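# Place assembled white housing upright on belt behind rail

## Task

Find the white housing that already contains both its circuit board and its motor, stand it upright on the dark belt strip that runs just behind the white rail with the board and motor still seated in it, and then release it.

## Robot and tools

Robot: two arms, left_arm and right_arm, each ending in a two-finger gripper. The words left and right are only arm names and say nothing about sides of a camera image.

Frame: all poses use one shared scene frame. The origin sits on the table surface midway between the arms, +x points out across the table, +z points up, and left_arm is mounted on the +y side. A gripper's fingers extend along its own +z axis and close along its own y axis. end_effector_position is the spot between the finger pads, roughly 1 cm short of the fingertips. Reported hand positions can be slightly wrong, more so at long reach, and motions tend to stop a centimetre or more from the command, usually below it.

Row format (used by both motion tools): 16 numbers in one flat list. First left_arm: x, y, z in metres, then the orientation quaternion qw, qx, qy, qz (w first), then opening. Then the same 8 for right_arm. Positions and quaternions are absolute targets in the scene frame, not offsets. Opening runs from -1 (closed) to +1 (fully open, 0.094 m). Always fill both arms' parts; to keep an arm still, resend the full pose it had in the last result before it stopped, plus its intended opening. To hold an orientation steady, keep sending the same quaternion rather than copying the reported one, which drifts.

execute_actions(actions): a list of up to 15 actions, run in order. Each action is a list of up to 15 rows; each row lasts one control step of 1/30 s, and an action with fewer rows repeats its final row until 15 steps (0.5 s) have passed. An empty list simply reports state and images. If any target lies over 0.6 m from that gripper's current position along any of the gripper's own axes, that action is rejected for both arms; if the first action fails this against the last reported state, or any action is malformed, nothing in the call runs. Each step, the command is clipped to within 70 mm and 16 degrees of the measured pose, so distant targets need several actions; after an action the arm only continues as far as its last clipped pose.

move(target, speed, blocking): target is one 16-number row of absolute poses. Each gripper travels a straight line toward its pose, turning the short way; both paths finish together, taking 0.5 to 10 s, and are cut off at 10 s. speed is the path's top speed in m/s, 0.002 to 0.5, default 0.25; rotation is capped at twice that value in rad/s. The opening is applied at the start. Paths ignore obstacles and the other arm; grippers lag, wander, and can exceed speed, especially with a nearly straight arm. Faster contact hits harder, and aiming further beyond a contact presses harder. The result adds a move: line giving the ending (done, off_target, moving, held, fault) and any limits (paced means the command was clipped; held means checks blocked steps, after which the arm may surge quickly), plus each gripper's distance from its target. If only one arm is named, the other finished normally. With blocking=false the result comes after 0.5 s while motion continues; use wait(0) to check it, and call wait or stop before any new execute_actions or move.

wait(seconds): 0 to 10; the arms hold their last command, and a running move carries on (the wait returns when it ends).

stop(): brakes a running move; it needs stopping distance, more at high speed. Finger motion is not stopped.

zoom_image(camera, region): camera is cam_left_wrist or cam_right_wrist; region is [x0, y0, x1, y1] in pixels of that camera's last 504x504 image, origin top-left, at most 504 by 504.

finished_scene(scene): ends the current scene (scene 1 here) permanently and reports success. Release the housing and make sure it stays put first.

Result lines: a state line 'left_arm: ... | right_arm: ...' with each gripper's position and quaternion; Hand target lines showing the pose each controller is currently driving toward; grip_measured per gripper on the same -1..+1 scale (the last Joint positions value is the opening in metres; readings may be off by about 1 mm); 'pose unreachable' when a clearance check altered or blocked an arm's command; FAULT lines for arm stops; MOTOR HOT warnings.

Gripping: to hold a part, command an opening below grip_measured, about 0.03 below for a firm hold, less for a gentler one. Pad force tops out around 50 to 62 N, lower on parts under about 2 mm thick, with a brief spike at first contact.

Joint ranges (rad, base to gripper): waist -2.618 to 3.054, shoulder 0 to 3.142, elbow 0 to 3.142, wrist pitch -1.571 to 1.571, wrist yaw -1.571 to 1.571, wrist roll -2.094 to 2.094. Elbows cannot fully straighten.

Cameras: both wrist cameras are fisheye, 504x504. cam_left_wrist K=[[262.244, 0, 249.711], [0, 263.293, 252.637], [0, 0, 1]]; cam_right_wrist K=[[263.613, 0, 248.012], [0, 264.667, 252.95], [0, 0, 1]]; D=[0, 0, 0, 0], theta_max_deg=79.406.

Heat: carrying loads warms motors, even while idle between replies. A warning appears at 75 °C; at 90 °C the affected arm is halted for 10 s; at 100 °C it goes limp and drops whatever it holds.

Avoid: knocking or dropping anything off the table, letting the arms collide or push on each other, slamming or shoving parts, and losing the board or motor from the housing. Brief outside tugs on held parts or nudges to loose items can occur. The robot keeps its last command while you compose replies, so quick, smooth, low-effort motion is preferable.

Each tool is called as name(argument=value, ...), one argument or row to a line, values as JSON.

## Session

execute_actions(
  actions=[],
)

Scene clock: 0.00 s.
left_arm: end_effector_position=(+0.5495, +0.1994, +0.1961) grip_measured=+1.000 end_effector_quat_wxyz=(+0.294, -0.033, +0.893, -0.340) | right_arm: end_effector_position=(+0.2285, -0.4812, +0.1438) grip_measured=+1.000 end_effector_quat_wxyz=(+0.114, +0.594, +0.564, +0.563)
Joint positions: left_arm=[-0.128  2.302  2.215 -0.732  0.617 -0.339  0.094] | right_arm=[-1.083  1.644  0.929 -1.332 -1.178  0.102  0.094]
Joint velocities: left_arm=[ 0.002  0.002  0.027 -0.007  0.022 -0.051  0.   ] | right_arm=[ 0.002  0.007  0.002 -0.051  0.007 -0.066  0.   ]
Motor temperatures (°C, as the motors report them): left_arm=[26 27 28 24 26 27] | right_arm=[25 26 26 25 24 28]
Hand target (left_arm): +0.550, +0.199, +0.213; +0.312, -0.022, +0.886, -0.342
Hand target (right_arm): +0.230, -0.483, +0.147; +0.124, +0.589, +0.565, +0.565

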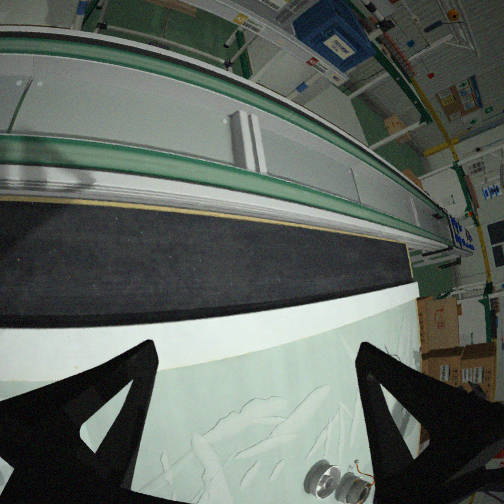

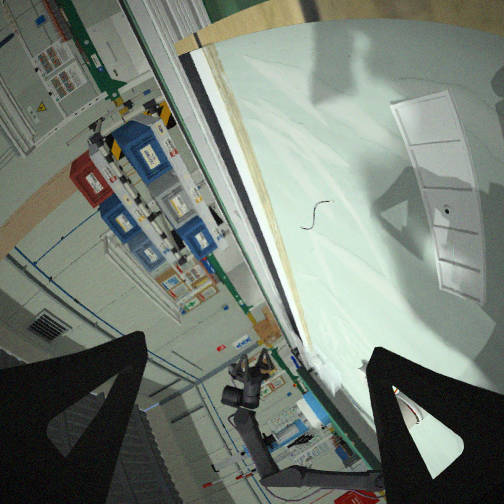

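move(
  target=[0.3,0.15,0.4,0,0,1,0,1, 0.3,-0.25,0.4,0,0,1,0,1],
)

Scene clock: 7.47 s.
left_arm: end_effector_position=(+0.3058, +0.1491, +0.3983) grip_measured=+1.000 end_effector_quat_wxyz=(+0.318, -0.000, +0.935, -0.157) | right_arm: end_effector_position=(+0.2985, -0.2598, +0.3934) grip_measured=+1.000 end_effector_quat_wxyz=(+0.317, +0.029, +0.941, +0.115)
Joint positions: left_arm=[-0.543  1.785  2.514 -1.576  0.018 -0.438  0.094] | right_arm=[ 0.418  1.514  2.21  -1.58  -0.01   0.366  0.094]
Joint velocities: left_arm=[-0.007 -0.012  0.017 -0.007  0.022  0.007  0.   ] | right_arm=[-0.007 -0.002 -0.017  0.037 -0.037 -0.007  0.   ]
Motor temperatures (°C, as the motors report them): left_arm=[26 30 29 25 26 27] | right_arm=[25 26 26 25 25 28]
Hand target (left_arm): +0.300, +0.150, +0.399; +0.317, -0.001, +0.936, -0.154
Hand target (right_arm): +0.300, -0.257, +0.396; +0.321, +0.019, +0.940, +0.110
Off the commanded pose (left_arm): 0.006 m, 41 deg; orientation clipped at the last step of the last action.
Off the commanded pose (right_arm): 0.012 m, 40 deg; orientation clipped at the last step of the last action.
joint sent to its limit (left arm) — the command would take joint 4 (wrist pitch) past its lower limit, so that joint was sent only as far as its limit.
joint sent to its limit (right arm) — the command would take joint 4 (wrist pitch) past its lower limit, so that joint was sent only as far as its limit.
move: off_target (left_arm, right_arm); limits=paced

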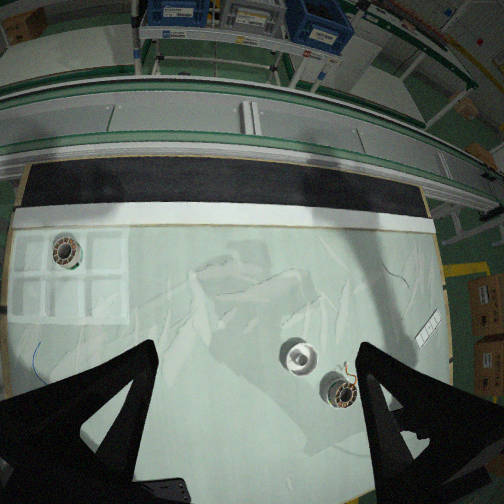

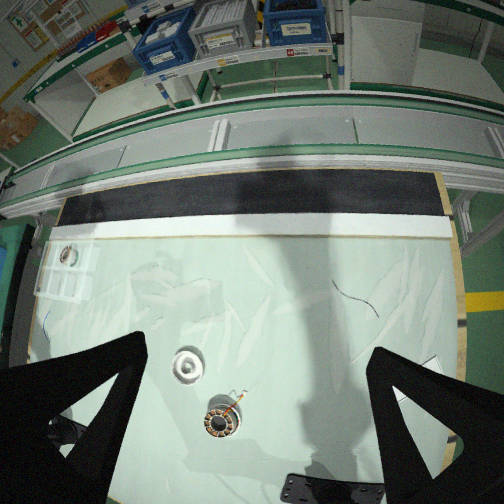

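zoom_image(
  camera="cam_left_wrist",
  region=[0, 190, 160, 350],
)

zoom_image(
  camera="cam_left_wrist",
  region=[250, 310, 410, 470],
)

Region (0, 190, 160, 350) of cam_left_wrist's 504x504 image, scaled by 3.150, with more detail than that image has.

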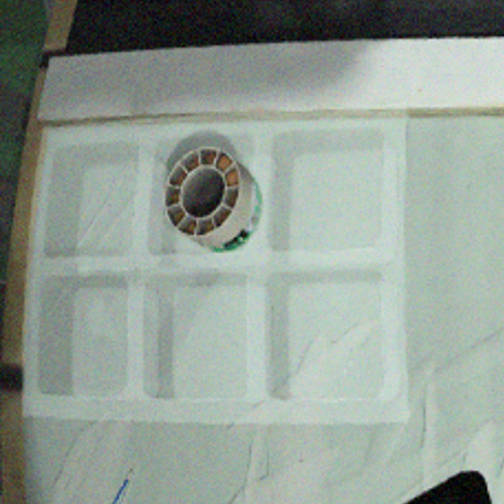

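Region (250, 310, 410, 470) of cam_left_wrist's 504x504 image, scaled by 3.150, with more detail than that image has.

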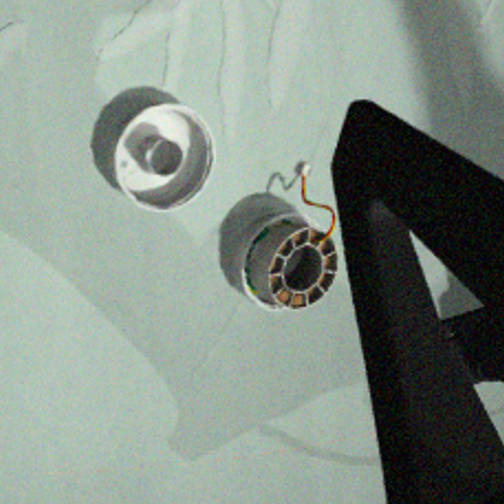

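move(
  target=[0.3,0.15,0.4,0.318,0,0.935,-0.157,1, 0.3,-0.1,0.22,0,0,1,0,1],
)

Scene clock: 17.30 s.
left_arm: end_effector_position=(+0.3058, +0.1492, +0.3983) grip_measured=+1.000 end_effector_quat_wxyz=(+0.318, -0.001, +0.935, -0.156) | right_arm: end_effector_position=(+0.2984, -0.1067, +0.2131) grip_measured=+1.000 end_effector_quat_wxyz=(+0.059, -0.005, +0.998, +0.038)
Joint positions: left_arm=[-0.543  1.785  2.514 -1.576  0.016 -0.438  0.094] | right_arm=[ 0.818  1.957  2.107 -1.581  0.017  0.69   0.094]
Joint velocities: left_arm=[0.002 0.002 0.007 0.007 0.037 0.037 0.   ] | right_arm=[-0.007  0.002  0.002  0.007 -0.11  -0.007  0.   ]
Motor temperatures (°C, as the motors report them): left_arm=[26 30 28 27 26 27] | right_arm=[25 26 27 26 25 28]
Hand target (left_arm): +0.300, +0.150, +0.400; +0.318, +0.000, +0.935, -0.157
Hand target (right_arm): +0.297, -0.103, +0.221; +0.067, -0.004, +0.997, +0.049
Off the commanded pose (left_arm): 0.006 m, 0 deg.
Off the commanded pose (right_arm): 0.010 m, 8 deg.
joint sent to its limit (right arm) — the command would take joint 4 (wrist pitch) past its lower limit, so that joint was sent only as far as its limit.
move: off_target (right_arm)

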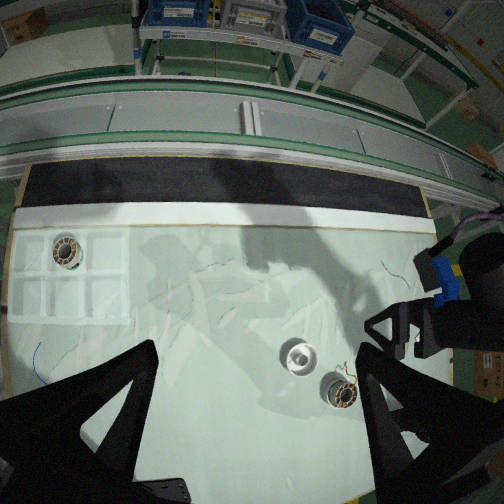

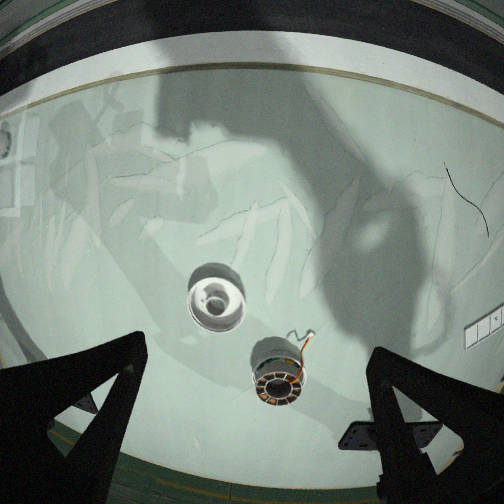

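zoom_image(
  camera="cam_right_wrist",
  region=[170, 250, 340, 420],
)

Region (170, 250, 340, 420) of cam_right_wrist's 504x504 image, scaled by 2.965, with more detail than that image has.

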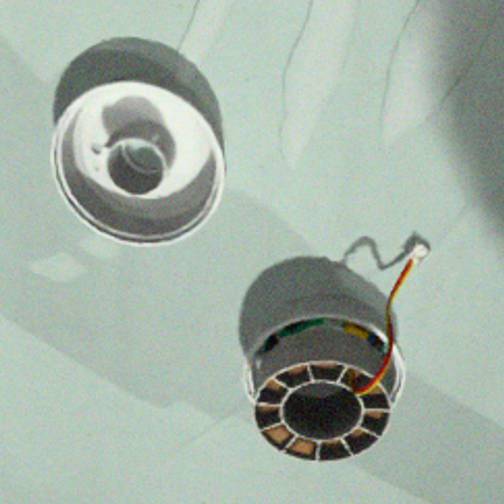

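move(
  target=[0.3,0.15,0.4,0.318,0,0.935,-0.157,1, 0.25,-0.14,0.14,0,0,1,0,1],
)

Scene clock: 23.53 s.
left_arm: end_effector_position=(+0.3058, +0.1492, +0.3983) grip_measured=+1.000 end_effector_quat_wxyz=(+0.318, -0.001, +0.935, -0.156) | right_arm: end_effector_position=(+0.2511, -0.1434, +0.1356) grip_measured=+1.000 end_effector_quat_wxyz=(-0.008, -0.002, +1.000, -0.009)
Joint positions: left_arm=[-0.543  1.785  2.514 -1.576  0.016 -0.438  0.094] | right_arm=[ 0.818  1.806  1.6   -1.389  0.003  0.698  0.094]
Joint velocities: left_arm=[-0.002 -0.007  0.012  0.022 -0.007 -0.037  0.   ] | right_arm=[ 0.032 -0.012 -0.012  0.037  0.007  0.007  0.   ]
Motor temperatures (°C, as the motors report them): left_arm=[26 30 28 27 26 27] | right_arm=[25 27 27 26 25 28]
Hand target (left_arm): +0.300, +0.150, +0.400; +0.318, +0.000, +0.935, -0.157
Hand target (right_arm): +0.249, -0.141, +0.141; -0.000, -0.001, +1.000, +0.000
Off the commanded pose (left_arm): 0.006 m, 0 deg.
Off the commanded pose (right_arm): 0.006 m, 1 deg.
move: done

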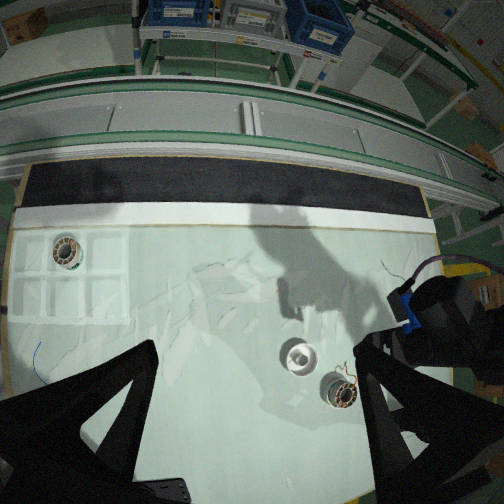

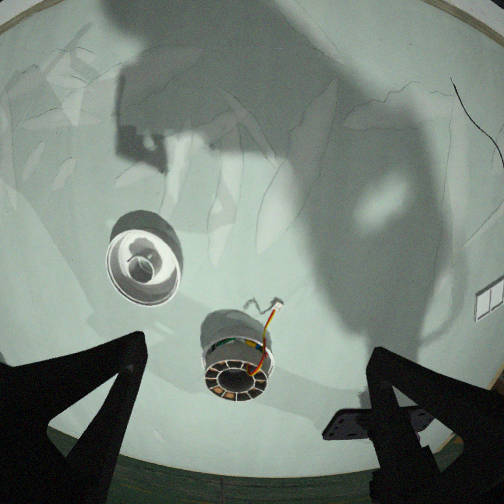

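move(
  target=[0.3,0.15,0.4,0.318,0,0.935,-0.157,1, 0.25,-0.134,0.09,0,0,1,0,1],
  speed=0.1,
)

Scene clock: 29.53 s.
left_arm: end_effector_position=(+0.3058, +0.1492, +0.3983) grip_measured=+1.000 end_effector_quat_wxyz=(+0.318, -0.001, +0.935, -0.156) | right_arm: end_effector_position=(+0.2523, -0.1375, +0.0931) grip_measured=+1.000 end_effector_quat_wxyz=(+0.002, +0.001, +1.000, -0.000)
Joint positions: left_arm=[-0.543  1.785  2.514 -1.576  0.016 -0.438  0.094] | right_arm=[ 0.829  1.806  1.432 -1.193  0.003  0.714  0.094]
Joint velocities: left_arm=[-0.017 -0.017 -0.017  0.051 -0.066 -0.007  0.   ] | right_arm=[ 0.012 -0.012 -0.007 -0.037 -0.037  0.066  0.   ]
Motor temperatures (°C, as the motors report them): left_arm=[26 30 28 28 26 27] | right_arm=[25 28 27 26 25 28]
Hand target (left_arm): +0.300, +0.150, +0.400; +0.318, +0.000, +0.935, -0.157
Hand target (right_arm): +0.250, -0.135, +0.090; +0.000, +0.000, +1.000, -0.000
Off the commanded pose (left_arm): 0.006 m, 0 deg.
Off the commanded pose (right_arm): 0.005 m, 0 deg.
move: done

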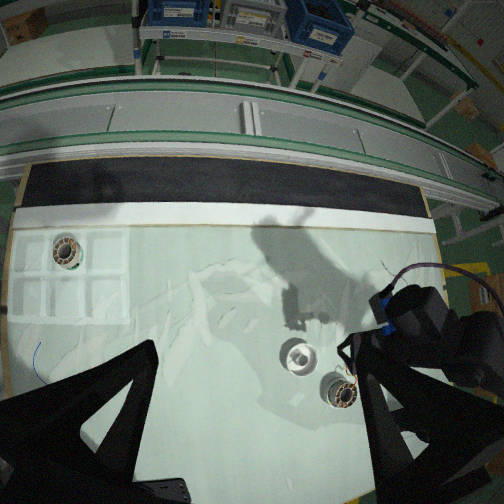

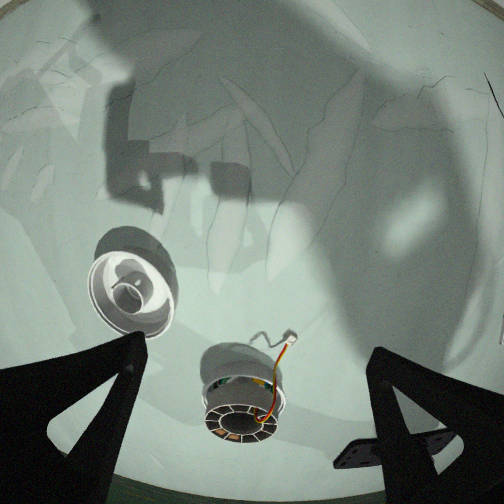

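move(
  target=[0.3,0.15,0.4,0.318,0,0.935,-0.157,1, 0.225,-0.134,0.10,0,0,1,0,1],
  speed=0.1,
)

zoom_image(
  camera="cam_left_wrist",
  region=[260, 280, 460, 480],
)

Scene clock: 37.50 s.
left_arm: end_effector_position=(+0.3058, +0.1492, +0.3983) grip_measured=+1.000 end_effector_quat_wxyz=(+0.318, -0.001, +0.935, -0.156) | right_arm: end_effector_position=(+0.2312, -0.1334, +0.0959) grip_measured=+1.000 end_effector_quat_wxyz=(+0.000, -0.002, +1.000, -0.002)
Joint positions: left_arm=[-0.543  1.785  2.514 -1.576  0.016 -0.438  0.094] | right_arm=[ 0.882  1.762  1.388 -1.2    0.003  0.763  0.094]
Joint velocities: left_arm=[ 0.007 -0.002  0.007 -0.022 -0.066  0.051  0.   ] | right_arm=[-0.017  0.007  0.007 -0.051 -0.007  0.066  0.   ]
Motor temperatures (°C, as the motors report them): left_arm=[26 30 28 28 26 27] | right_arm=[25 28 27 25 24 28]
Hand target (left_arm): +0.300, +0.150, +0.400; +0.318, +0.000, +0.935, -0.157
Hand target (right_arm): +0.226, -0.134, +0.100; +0.001, -0.000, +1.000, -0.001
Off the commanded pose (left_arm): 0.006 m, 0 deg.
Off the commanded pose (right_arm): 0.008 m, 0 deg.
move: done

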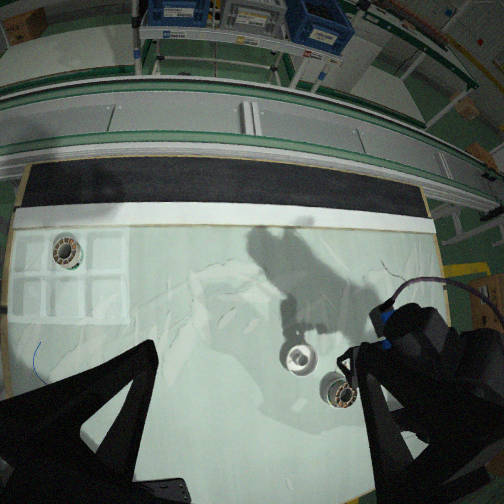

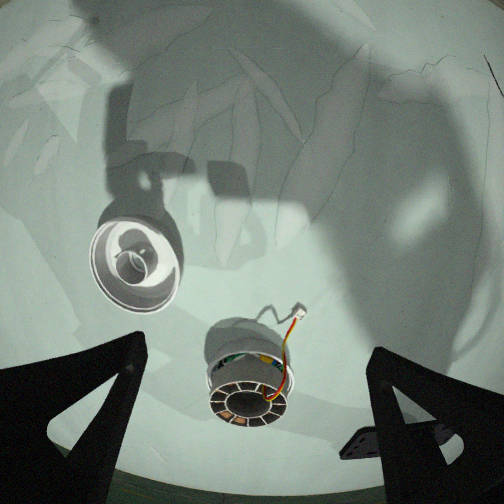

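Region (260, 280, 460, 480) of cam_left_wrist's 504x504 image, scaled by 2.520, with more detail than that image has.

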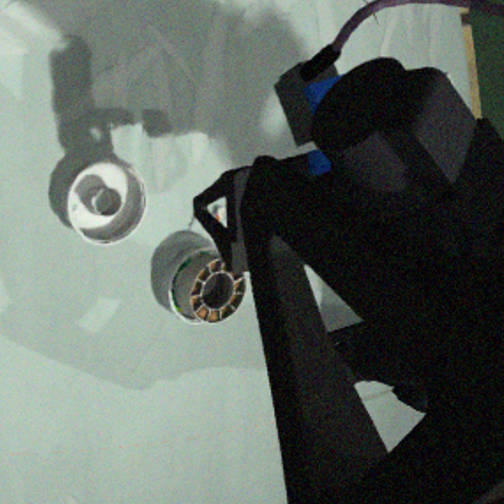

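move(
  target=[0.3,0.15,0.4,0.318,0,0.935,-0.157,1, 0.226,-0.134,0.04,0,0,1,0,1],
  speed=0.06,
)

Scene clock: 44.03 s.
left_arm: end_effector_position=(+0.3058, +0.1492, +0.3983) grip_measured=+1.000 end_effector_quat_wxyz=(+0.318, -0.001, +0.935, -0.156) | right_arm: end_effector_position=(+0.2282, -0.1363, +0.0443) grip_measured=+1.000 end_effector_quat_wxyz=(+0.003, -0.000, +1.000, +0.001)
Joint positions: left_arm=[-0.543  1.785  2.514 -1.576  0.016 -0.438  0.094] | right_arm=[ 0.882  1.784  1.205 -0.985  0.003  0.766  0.094]
Joint velocities: left_arm=[-0.007  0.007 -0.022  0.007 -0.095  0.022  0.   ] | right_arm=[-0.007 -0.002  0.007  0.007  0.022  0.037  0.   ]
Motor temperatures (°C, as the motors report them): left_arm=[26 30 28 28 26 27] | right_arm=[25 29 27 25 24 28]
Hand target (left_arm): +0.300, +0.150, +0.400; +0.318, +0.000, +0.935, -0.157
Hand target (right_arm): +0.225, -0.135, +0.040; +0.000, +0.000, +1.000, -0.000
Off the commanded pose (left_arm): 0.006 m, 0 deg.
Off the commanded pose (right_arm): 0.005 m, 0 deg.
move: done

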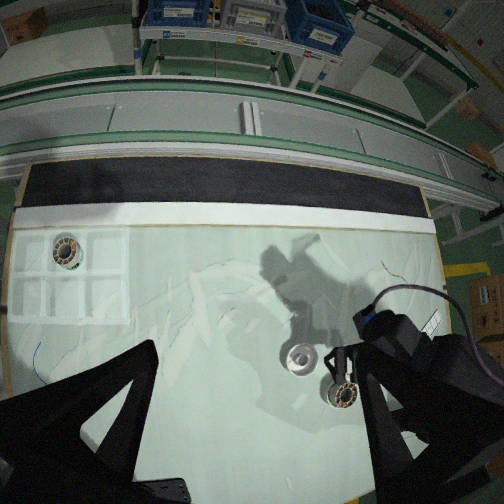

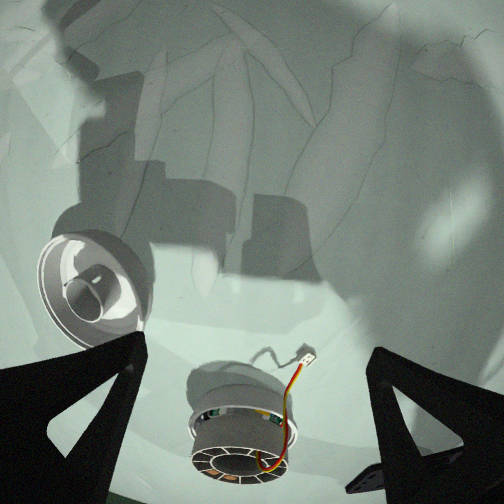

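zoom_image(
  camera="cam_left_wrist",
  region=[290, 310, 410, 430],
)

Region (290, 310, 410, 430) of cam_left_wrist's 504x504 image, scaled by 4.200, with more detail than that image has.

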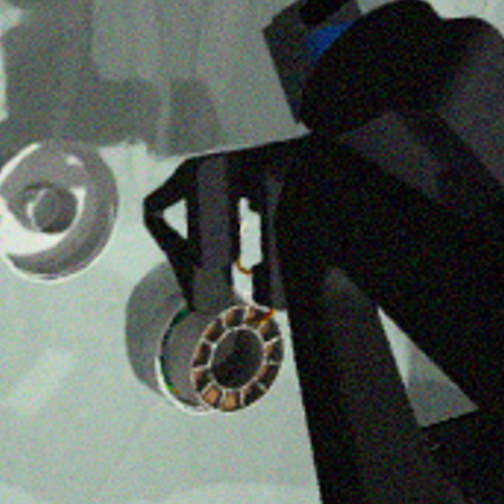

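move(
  target=[0.3,0.15,0.4,0.318,0,0.935,-0.157,1, 0.195,-0.136,0.04,0,0,1,0,1],
  speed=0.05,
)

zoom_image(
  camera="cam_left_wrist",
  region=[290, 310, 410, 430],
)

Scene clock: 49.90 s.
left_arm: end_effector_position=(+0.3058, +0.1492, +0.3983) grip_measured=+1.000 end_effector_quat_wxyz=(+0.318, -0.001, +0.935, -0.156) | right_arm: end_effector_position=(+0.1973, -0.1394, +0.0357) grip_measured=+1.000 end_effector_quat_wxyz=(-0.007, -0.001, +1.000, -0.010)
Joint positions: left_arm=[-0.543  1.785  2.514 -1.576  0.016 -0.438  0.094] | right_arm=[ 0.948  1.737  1.111 -0.969  0.003  0.83   0.094]
Joint velocities: left_arm=[ 0.012 -0.017 -0.007 -0.037 -0.037  0.007  0.   ] | right_arm=[ 0.007  0.007  0.007 -0.022  0.081  0.066  0.   ]
Motor temperatures (°C, as the motors report them): left_arm=[26 30 29 29 26 27] | right_arm=[25 29 27 25 24 28]
Hand target (left_arm): +0.300, +0.150, +0.400; +0.318, +0.000, +0.935, -0.157
Hand target (right_arm): +0.195, -0.137, +0.040; +0.001, -0.000, +1.000, -0.001
Off the commanded pose (left_arm): 0.006 m, 0 deg.
Off the commanded pose (right_arm): 0.006 m, 1 deg.
move: done

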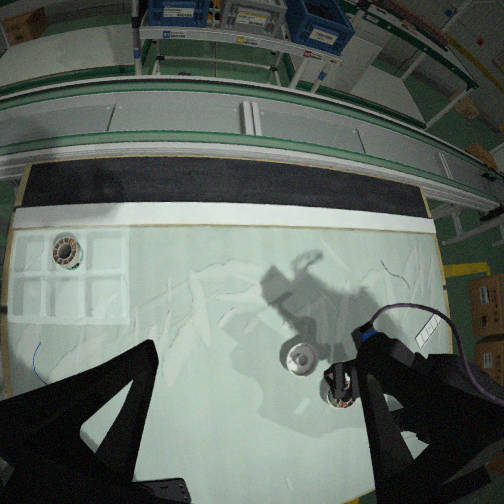

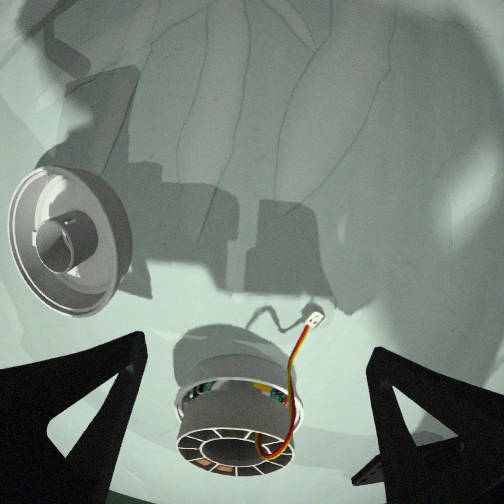

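Region (290, 310, 410, 430) of cam_left_wrist's 504x504 image, scaled by 4.200, with more detail than that image has.

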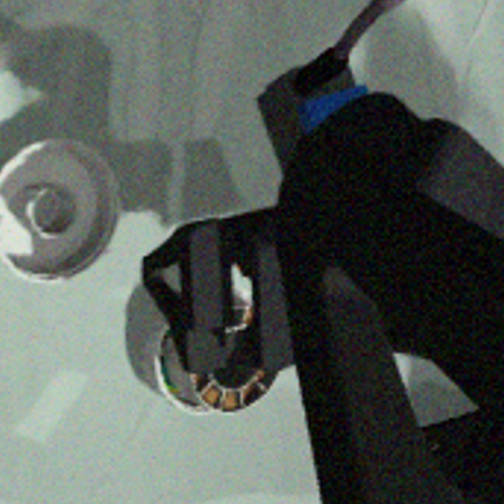

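execute_actions(
  actions=[
    [[0.3,0.15,0.4,0.318,0,0.935,-0.157,1, 0.195,-0.136,0.04,0,0,1,0,0.0]],
    [[0.3,0.15,0.4,0.318,0,0.935,-0.157,1, 0.195,-0.136,0.04,0,0,1,0,-0.4]],
  ],
)

Scene clock: 53.37 s.
left_arm: end_effector_position=(+0.3058, +0.1492, +0.3983) grip_measured=+1.000 end_effector_quat_wxyz=(+0.318, -0.001, +0.935, -0.156) | right_arm: end_effector_position=(+0.1977, -0.1389, +0.0357) grip_measured=-0.398 end_effector_quat_wxyz=(-0.006, +0.001, +1.000, -0.009)
Joint positions: left_arm=[-0.543  1.785  2.514 -1.576  0.016 -0.438  0.094] | right_arm=[ 0.948  1.737  1.111 -0.966  0.003  0.834  0.028]
Joint velocities: left_arm=[ 0.012 -0.012 -0.002 -0.081 -0.037 -0.022  0.   ] | right_arm=[ 0.007  0.007  0.007 -0.037  0.051  0.081 -0.   ]
Motor temperatures (°C, as the motors report them): left_arm=[26 30 29 29 26 27] | right_arm=[25 29 27 25 24 28]
Hand target (left_arm): +0.300, +0.150, +0.400; +0.318, +0.000, +0.935, -0.157
Hand target (right_arm): +0.195, -0.136, +0.040; -0.000, +0.000, +1.000, -0.000
Off the commanded pose (left_arm): 0.006 m, 0 deg.
Off the commanded pose (right_arm): 0.006 m, 1 deg.

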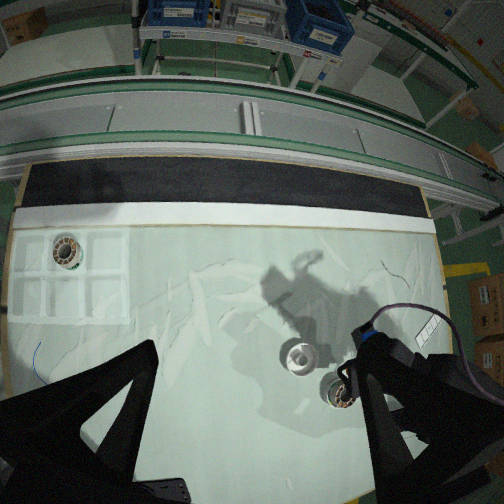

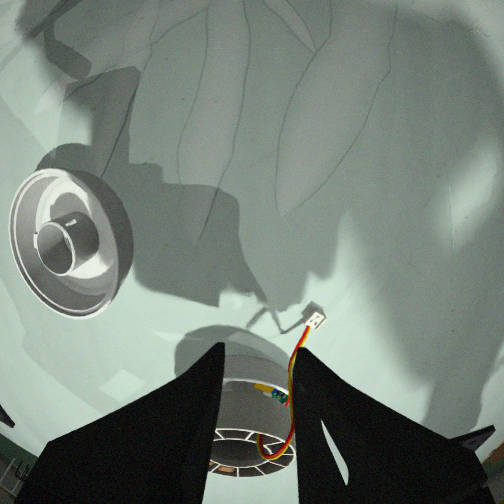

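execute_actions(
  actions=[
    [[0.3,0.15,0.4,0.318,0,0.935,-0.157,1, 0.195,-0.136,0.04,0,0,1,0,1]],
    [[0.3,0.15,0.4,0.318,0,0.935,-0.157,1, 0.165,-0.136,0.04,0,0,1,0,1]],
    [[0.3,0.15,0.4,0.318,0,0.935,-0.157,1, 0.165,-0.136,0.04,0,0,1,0,1]],
  ],
)

Scene clock: 59.93 s.
left_arm: end_effector_position=(+0.3058, +0.1492, +0.3983) grip_measured=+1.000 end_effector_quat_wxyz=(+0.318, -0.001, +0.935, -0.156) | right_arm: end_effector_position=(+0.1661, -0.1371, +0.0360) grip_measured=+1.000 end_effector_quat_wxyz=(-0.006, -0.002, +1.000, -0.007)
Joint positions: left_arm=[-0.543  1.785  2.514 -1.576  0.016 -0.438  0.094] | right_arm=[ 1.035  1.667  1.032 -0.955 -0.002  0.916  0.094]
Joint velocities: left_arm=[-0.022  0.002 -0.017  0.007  0.007 -0.007  0.   ] | right_arm=[-0.022 -0.007 -0.007  0.051  0.007  0.051  0.   ]
Motor temperatures (°C, as the motors report them): left_arm=[26 30 29 29 26 27] | right_arm=[25 29 27 25 24 28]
Hand target (left_arm): +0.300, +0.150, +0.400; +0.318, +0.000, +0.935, -0.157
Hand target (right_arm): +0.165, -0.136, +0.040; -0.000, -0.000, +1.000, -0.000
Off the commanded pose (left_arm): 0.006 m, 0 deg.
Off the commanded pose (right_arm): 0.004 m, 1 deg.

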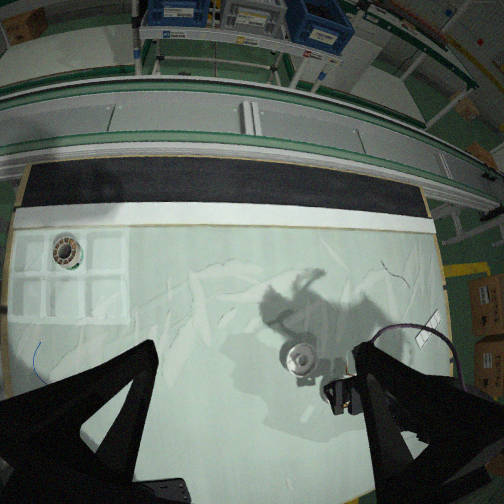

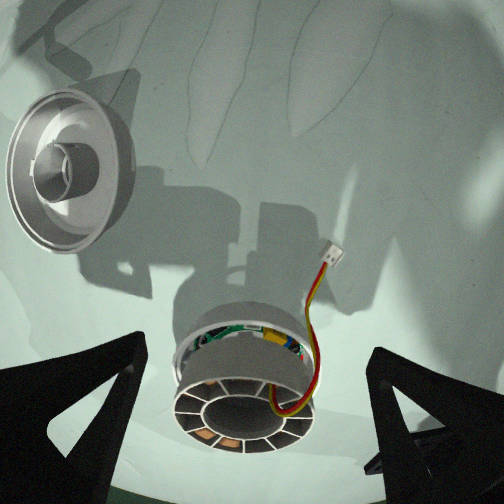

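execute_actions(
  actions=[
    [[0.3,0.15,0.4,0.318,0,0.935,-0.157,1, 0.165,-0.136,0.04,0,0,1,0,0.1]],
    [[0.3,0.15,0.4,0.318,0,0.935,-0.157,1, 0.165,-0.136,0.04,0,0,1,0,-0.4]],
  ],
)

Scene clock: 62.60 s.
left_arm: end_effector_position=(+0.3058, +0.1492, +0.3983) grip_measured=+1.000 end_effector_quat_wxyz=(+0.318, -0.001, +0.935, -0.156) | right_arm: end_effector_position=(+0.1665, -0.1365, +0.0359) grip_measured=-0.029 end_effector_quat_wxyz=(-0.006, -0.001, +1.000, -0.006)
Joint positions: left_arm=[-0.543  1.785  2.514 -1.576  0.016 -0.438  0.094] | right_arm=[ 1.035  1.667  1.032 -0.952 -0.002  0.917  0.046]
Joint velocities: left_arm=[ 0.002  0.012  0.012  0.022  0.007 -0.037  0.   ] | right_arm=[-0.032 -0.012  0.002 -0.022 -0.081  0.037 -0.001]
Motor temperatures (°C, as the motors report them): left_arm=[26 30 29 29 26 27] | right_arm=[25 29 27 25 24 28]
Hand target (left_arm): +0.300, +0.150, +0.400; +0.318, +0.000, +0.935, -0.157
Hand target (right_arm): +0.165, -0.136, +0.040; -0.000, +0.000, +1.000, +0.000
Off the commanded pose (left_arm): 0.006 m, 0 deg.
Off the commanded pose (right_arm): 0.004 m, 1 deg.

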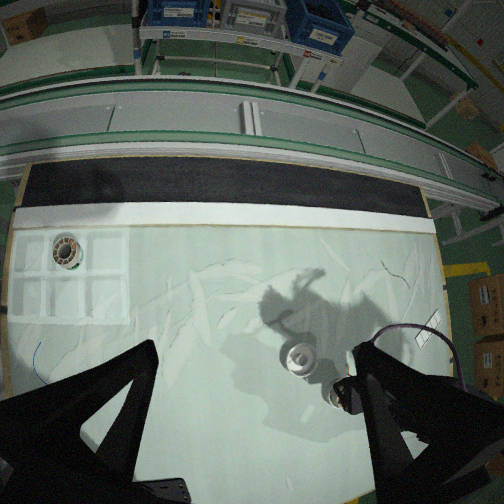

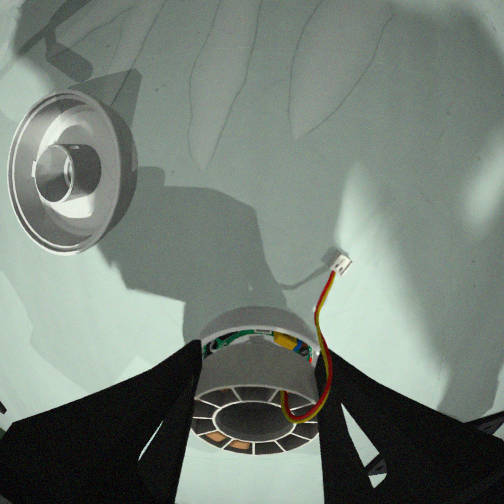

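move(
  target=[0.3,0.15,0.4,0.318,0,0.935,-0.157,1, 0.165,-0.136,0.15,0,0,1,0,-0.3],
  speed=0.1,
)

move(
  target=[0.3,0.15,0.4,0.318,0,0.935,-0.157,1, 0.5,-0.3,0.16,0,0,1,0,-0.3],
  speed=0.2,
)

Scene clock: 80.53 s.
left_arm: end_effector_position=(+0.3058, +0.1492, +0.3983) grip_measured=+1.000 end_effector_quat_wxyz=(+0.318, -0.001, +0.935, -0.156) | right_arm: end_effector_position=(+0.1660, -0.1369, +0.1366) grip_measured=-0.029 end_effector_quat_wxyz=(-0.012, -0.001, +1.000, -0.014)
Joint positions: left_arm=[-0.543  1.785  2.514 -1.576  0.016 -0.438  0.094] | right_arm=[ 1.035  1.611  1.38  -1.377 -0.003  0.917  0.046]
Joint velocities: left_arm=[-0.002 -0.012  0.002 -0.11  -0.066  0.022  0.   ] | right_arm=[ 0.002  0.002 -0.007  0.022  0.007 -0.095  0.   ]
Motor temperatures (°C, as the motors report them): left_arm=[26 30 29 30 26 27] | right_arm=[25 29 28 25 24 28]
Hand target (left_arm): +0.300, +0.150, +0.400; +0.318, +0.000, +0.935, -0.157
Hand target (right_arm): +0.166, -0.135, +0.149; -0.000, +0.000, +1.000, +0.000
Off the commanded pose (left_arm): 0.006 m, 0 deg.
Off the commanded pose (right_arm): 0.013 m, 2 deg.
move: off_target (right_arm)

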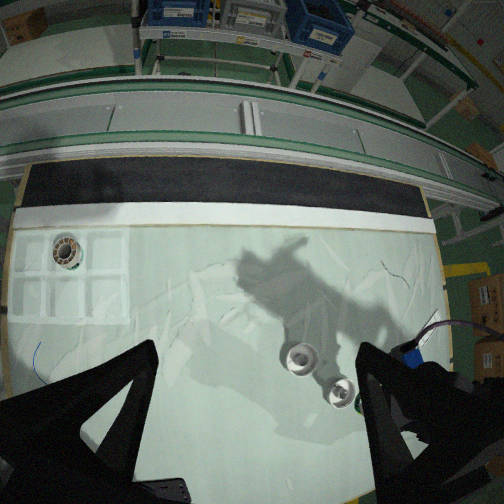

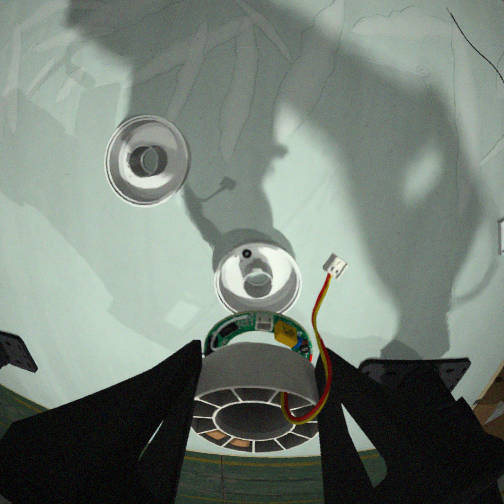

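Scene clock: 82.83 s.
left_arm: end_effector_position=(+0.3058, +0.1492, +0.3983) grip_measured=+1.000 end_effector_quat_wxyz=(+0.318, -0.001, +0.935, -0.156) | right_arm: end_effector_position=(+0.4963, -0.2948, +0.1503) grip_measured=-0.029 end_effector_quat_wxyz=(+0.094, +0.008, +0.995, +0.018)
Joint positions: left_arm=[-0.543  1.785  2.514 -1.576  0.016 -0.438  0.094] | right_arm=[ 0.23   2.448  2.645 -1.577 -0.013  0.133  0.046]
Joint velocities: left_arm=[ 0.017 -0.002 -0.007 -0.095 -0.022 -0.007  0.   ] | right_arm=[ 0.007 -0.007  0.012 -0.066 -0.037 -0.095 -0.   ]
Motor temperatures (°C, as the motors report them): left_arm=[26 30 29 30 26 27] | right_arm=[25 30 28 25 24 28]
Hand target (left_arm): +0.300, +0.150, +0.400; +0.318, +0.000, +0.935, -0.157
Hand target (right_arm): +0.498, -0.294, +0.158; +0.104, +0.003, +0.994, +0.022
Off the commanded pose (left_arm): 0.006 m, 0 deg.
Off the commanded pose (right_arm): 0.012 m, 11 deg.
joint sent to its limit (right arm) — the command would take joint 4 (wrist pitch) past its lower limit, so that joint was sent only as far as its limit.
move: off_target (right_arm)

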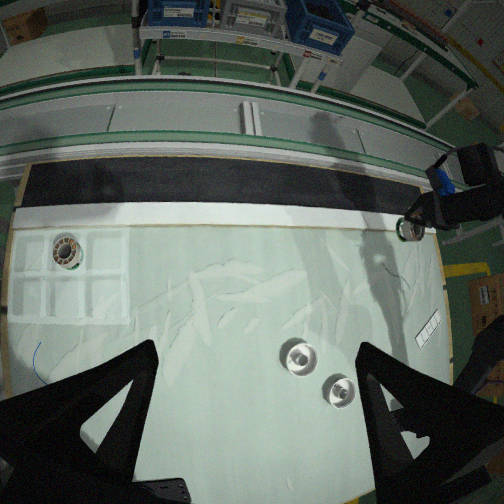

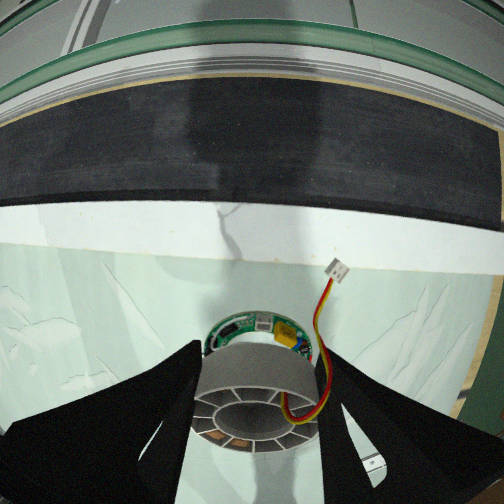

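move(
  target=[0.3,0.15,0.4,0.318,0,0.935,-0.157,1, 0.166,-0.137,0.14,0,0,1,0,-0.3],
  speed=0.2,
)

Scene clock: 87.63 s.
left_arm: end_effector_position=(+0.3058, +0.1492, +0.3983) grip_measured=+1.000 end_effector_quat_wxyz=(+0.318, -0.001, +0.935, -0.156) | right_arm: end_effector_position=(+0.1712, -0.1392, +0.1353) grip_measured=-0.029 end_effector_quat_wxyz=(+0.003, -0.004, +1.000, -0.011)
Joint positions: left_arm=[-0.543  1.785  2.514 -1.576  0.016 -0.438  0.094] | right_arm=[ 1.028  1.593  1.357 -1.348  0.018  0.904  0.046]
Joint velocities: left_arm=[-0.002  0.007  0.002 -0.022  0.051 -0.066  0.   ] | right_arm=[-0.007 -0.017 -0.007 -0.022  0.051 -0.022 -0.001]
Motor temperatures (°C, as the motors report them): left_arm=[26 30 29 30 26 27] | right_arm=[25 30 28 25 24 28]
Hand target (left_arm): +0.300, +0.150, +0.400; +0.318, +0.000, +0.935, -0.157
Hand target (right_arm): +0.168, -0.143, +0.141; +0.009, -0.001, +1.000, -0.008
Off the commanded pose (left_arm): 0.006 m, 0 deg.
Off the commanded pose (right_arm): 0.007 m, 1 deg.
move: done

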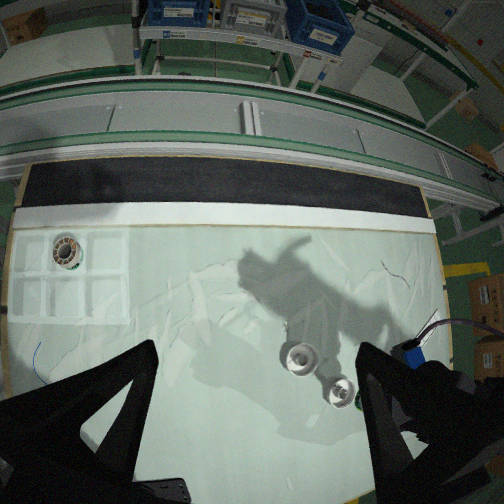

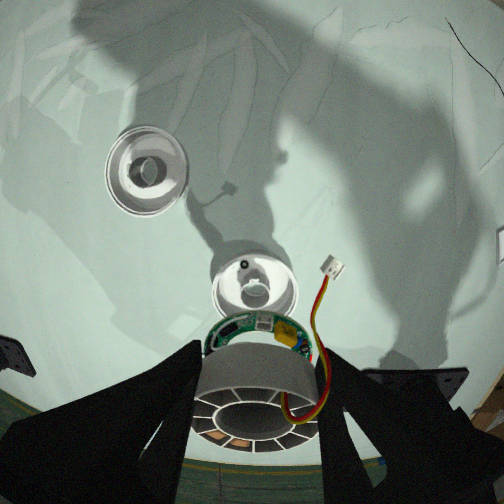

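move(
  target=[0.3,0.15,0.4,0.318,0,0.935,-0.157,1, 0.164,-0.136,0.075,0,0,1,0,-0.3],
  speed=0.05,
)

Scene clock: 91.07 s.
left_arm: end_effector_position=(+0.3058, +0.1492, +0.3983) grip_measured=+1.000 end_effector_quat_wxyz=(+0.318, -0.001, +0.935, -0.156) | right_arm: end_effector_position=(+0.1677, -0.1401, +0.0772) grip_measured=-0.029 end_effector_quat_wxyz=(+0.003, +0.003, +1.000, -0.001)
Joint positions: left_arm=[-0.543  1.785  2.514 -1.576  0.016 -0.438  0.094] | right_arm=[ 1.028  1.593  1.125 -1.101  0.005  0.919  0.046]
Joint velocities: left_arm=[-0.012  0.002  0.002 -0.022 -0.081 -0.007  0.   ] | right_arm=[-0.002 -0.007 -0.012  0.022 -0.022  0.051 -0.   ]
Motor temperatures (°C, as the motors report them): left_arm=[26 30 29 30 26 27] | right_arm=[25 30 28 25 24 28]
Hand target (left_arm): +0.300, +0.150, +0.400; +0.318, +0.000, +0.935, -0.157
Hand target (right_arm): +0.163, -0.137, +0.075; +0.000, +0.000, +1.000, -0.000
Off the commanded pose (left_arm): 0.006 m, 0 deg.
Off the commanded pose (right_arm): 0.006 m, 0 deg.
move: done

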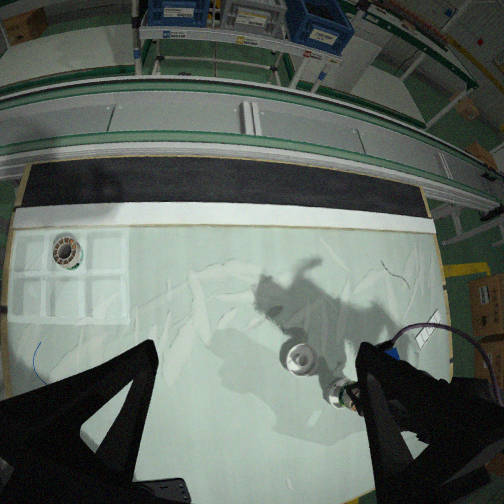

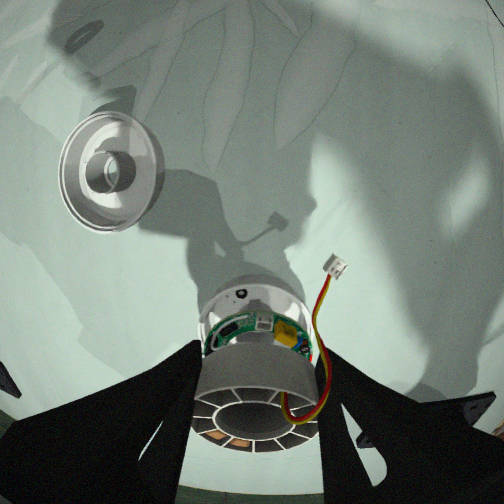

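move(
  target=[0.3,0.15,0.4,0.318,0,0.935,-0.157,1, 0.163,-0.134,0.04,0,0,1,0,-0.3],
  speed=0.03,
)

Scene clock: 94.37 s.
left_arm: end_effector_position=(+0.3058, +0.1492, +0.3983) grip_measured=+1.000 end_effector_quat_wxyz=(+0.318, -0.001, +0.935, -0.156) | right_arm: end_effector_position=(+0.1664, -0.1367, +0.0435) grip_measured=-0.029 end_effector_quat_wxyz=(+0.004, +0.001, +1.000, +0.000)
Joint positions: left_arm=[-0.543  1.785  2.514 -1.576  0.016 -0.438  0.094] | right_arm=[ 1.04   1.636  1.03  -0.961  0.005  0.926  0.046]
Joint velocities: left_arm=[ 0.002  0.002 -0.012 -0.066  0.007 -0.007  0.   ] | right_arm=[-0.022 -0.017 -0.002  0.007 -0.022 -0.007 -0.   ]
Motor temperatures (°C, as the motors report them): left_arm=[26 30 29 30 26 27] | right_arm=[25 30 28 25 24 28]
Hand target (left_arm): +0.300, +0.150, +0.400; +0.318, +0.000, +0.935, -0.157
Hand target (right_arm): +0.163, -0.135, +0.040; +0.000, +0.000, +1.000, -0.000
Off the commanded pose (left_arm): 0.006 m, 0 deg.
Off the commanded pose (right_arm): 0.006 m, 0 deg.
move: done

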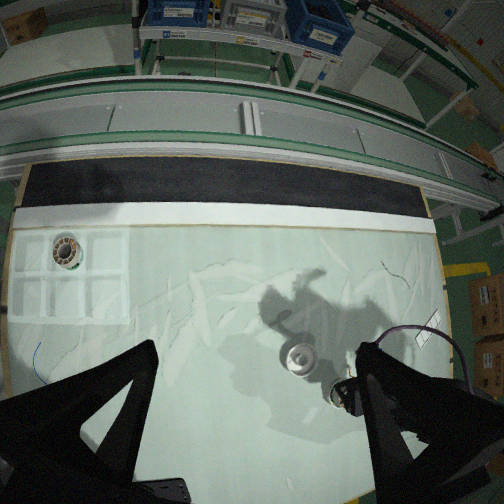

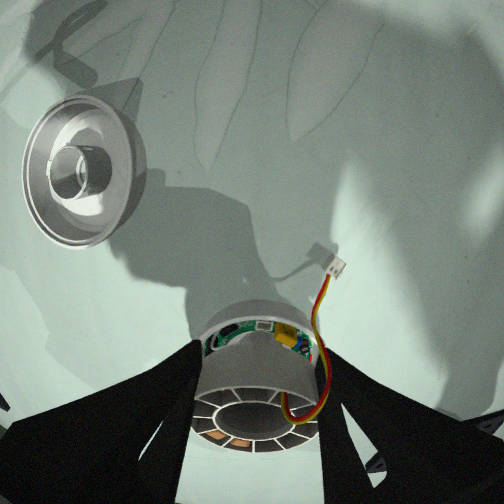

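move(
  target=[0.3,0.15,0.4,0.318,0,0.935,-0.157,1, 0.163,-0.134,0.034,0,0,1,0,-0.3],
  speed=0.02,
)

Scene clock: 96.53 s.
left_arm: end_effector_position=(+0.3058, +0.1492, +0.3983) grip_measured=+1.000 end_effector_quat_wxyz=(+0.318, -0.001, +0.935, -0.156) | right_arm: end_effector_position=(+0.1668, -0.1357, +0.0377) grip_measured=-0.029 end_effector_quat_wxyz=(+0.004, +0.001, +1.000, +0.001)
Joint positions: left_arm=[-0.543  1.785  2.514 -1.576  0.016 -0.438  0.094] | right_arm=[ 1.04   1.646  1.017 -0.935  0.004  0.926  0.046]
Joint velocities: left_arm=[ 0.002  0.017  0.007 -0.007 -0.022 -0.022  0.   ] | right_arm=[-0.007 -0.012  0.022  0.022  0.037 -0.051 -0.001]
Motor temperatures (°C, as the motors report them): left_arm=[26 30 29 30 26 27] | right_arm=[25 30 28 25 24 28]
Hand target (left_arm): +0.300, +0.150, +0.400; +0.318, +0.000, +0.935, -0.157
Hand target (right_arm): +0.163, -0.134, +0.034; +0.000, -0.000, +1.000, +0.000
Off the commanded pose (left_arm): 0.006 m, 0 deg.
Off the commanded pose (right_arm): 0.006 m, 0 deg.
move: done

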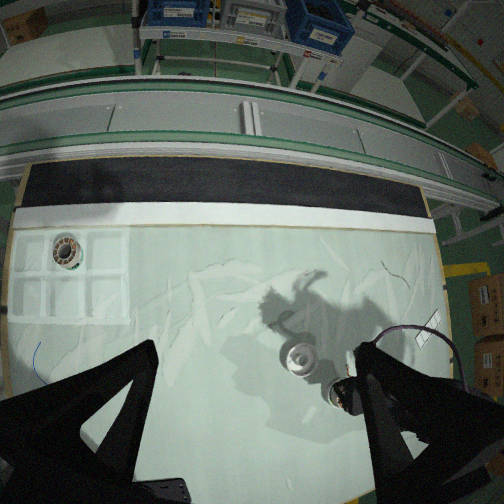

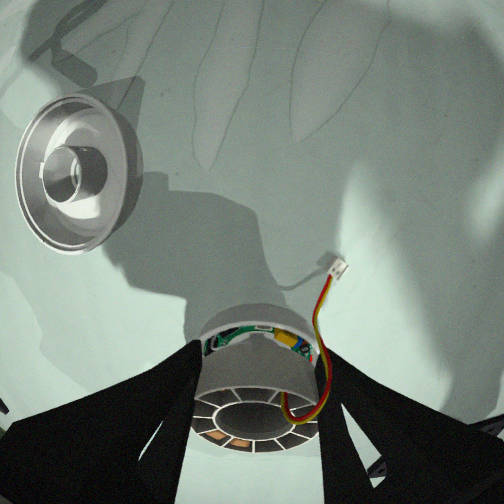

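execute_actions(
  actions=[
    [[0.3,0.15,0.4,0.318,0,0.935,-0.157,1, 0.163,-0.134,0.034,0,0,1,0,1]],
    [[0.3,0.15,0.4,0.318,0,0.935,-0.157,1, 0.163,-0.134,0.015,0,0,1,0,1]],
    [[0.3,0.15,0.4,0.318,0,0.935,-0.157,1, 0.163,-0.134,0.015,0,0,1,0,1]],
    [[0.3,0.15,0.4,0.318,0,0.935,-0.157,1, 0.163,-0.134,0.015,0,0,1,0,0.3]],
    [[0.3,0.15,0.4,0.318,0,0.935,-0.157,1, 0.163,-0.134,0.015,0,0,1,0,-0.2]],
  ],
)

Scene clock: 102.37 s.
left_arm: end_effector_position=(+0.3058, +0.1492, +0.3983) grip_measured=+1.000 end_effector_quat_wxyz=(+0.318, -0.001, +0.935, -0.156) | right_arm: end_effector_position=(+0.1664, -0.1358, +0.0180) grip_measured=+0.250 end_effector_quat_wxyz=(+0.003, +0.001, +1.000, +0.001)
Joint positions: left_arm=[-0.543  1.785  2.514 -1.576  0.016 -0.438  0.094] | right_arm=[ 1.04   1.679  0.968 -0.854  0.003  0.926  0.059]
Joint velocities: left_arm=[-0.002 -0.012 -0.007  0.022 -0.037 -0.051  0.   ] | right_arm=[ 0.002  0.007  0.002 -0.022  0.051  0.022 -0.   ]
Motor temperatures (°C, as the motors report them): left_arm=[26 31 29 31 26 27] | right_arm=[25 29 28 25 24 28]
Hand target (left_arm): +0.300, +0.150, +0.400; +0.318, +0.000, +0.935, -0.157
Hand target (right_arm): +0.163, -0.134, +0.015; +0.000, -0.000, +1.000, -0.000
Off the commanded pose (left_arm): 0.006 m, 0 deg.
Off the commanded pose (right_arm): 0.005 m, 0 deg.

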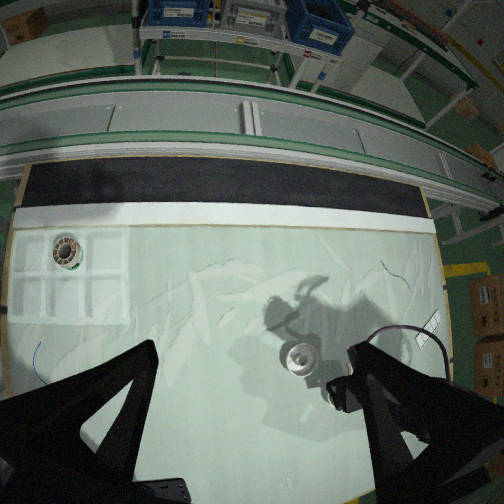

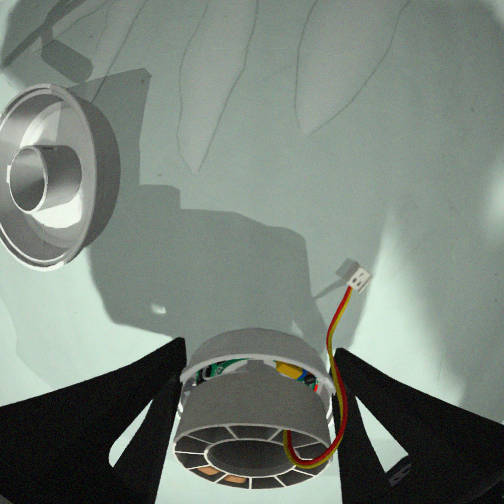

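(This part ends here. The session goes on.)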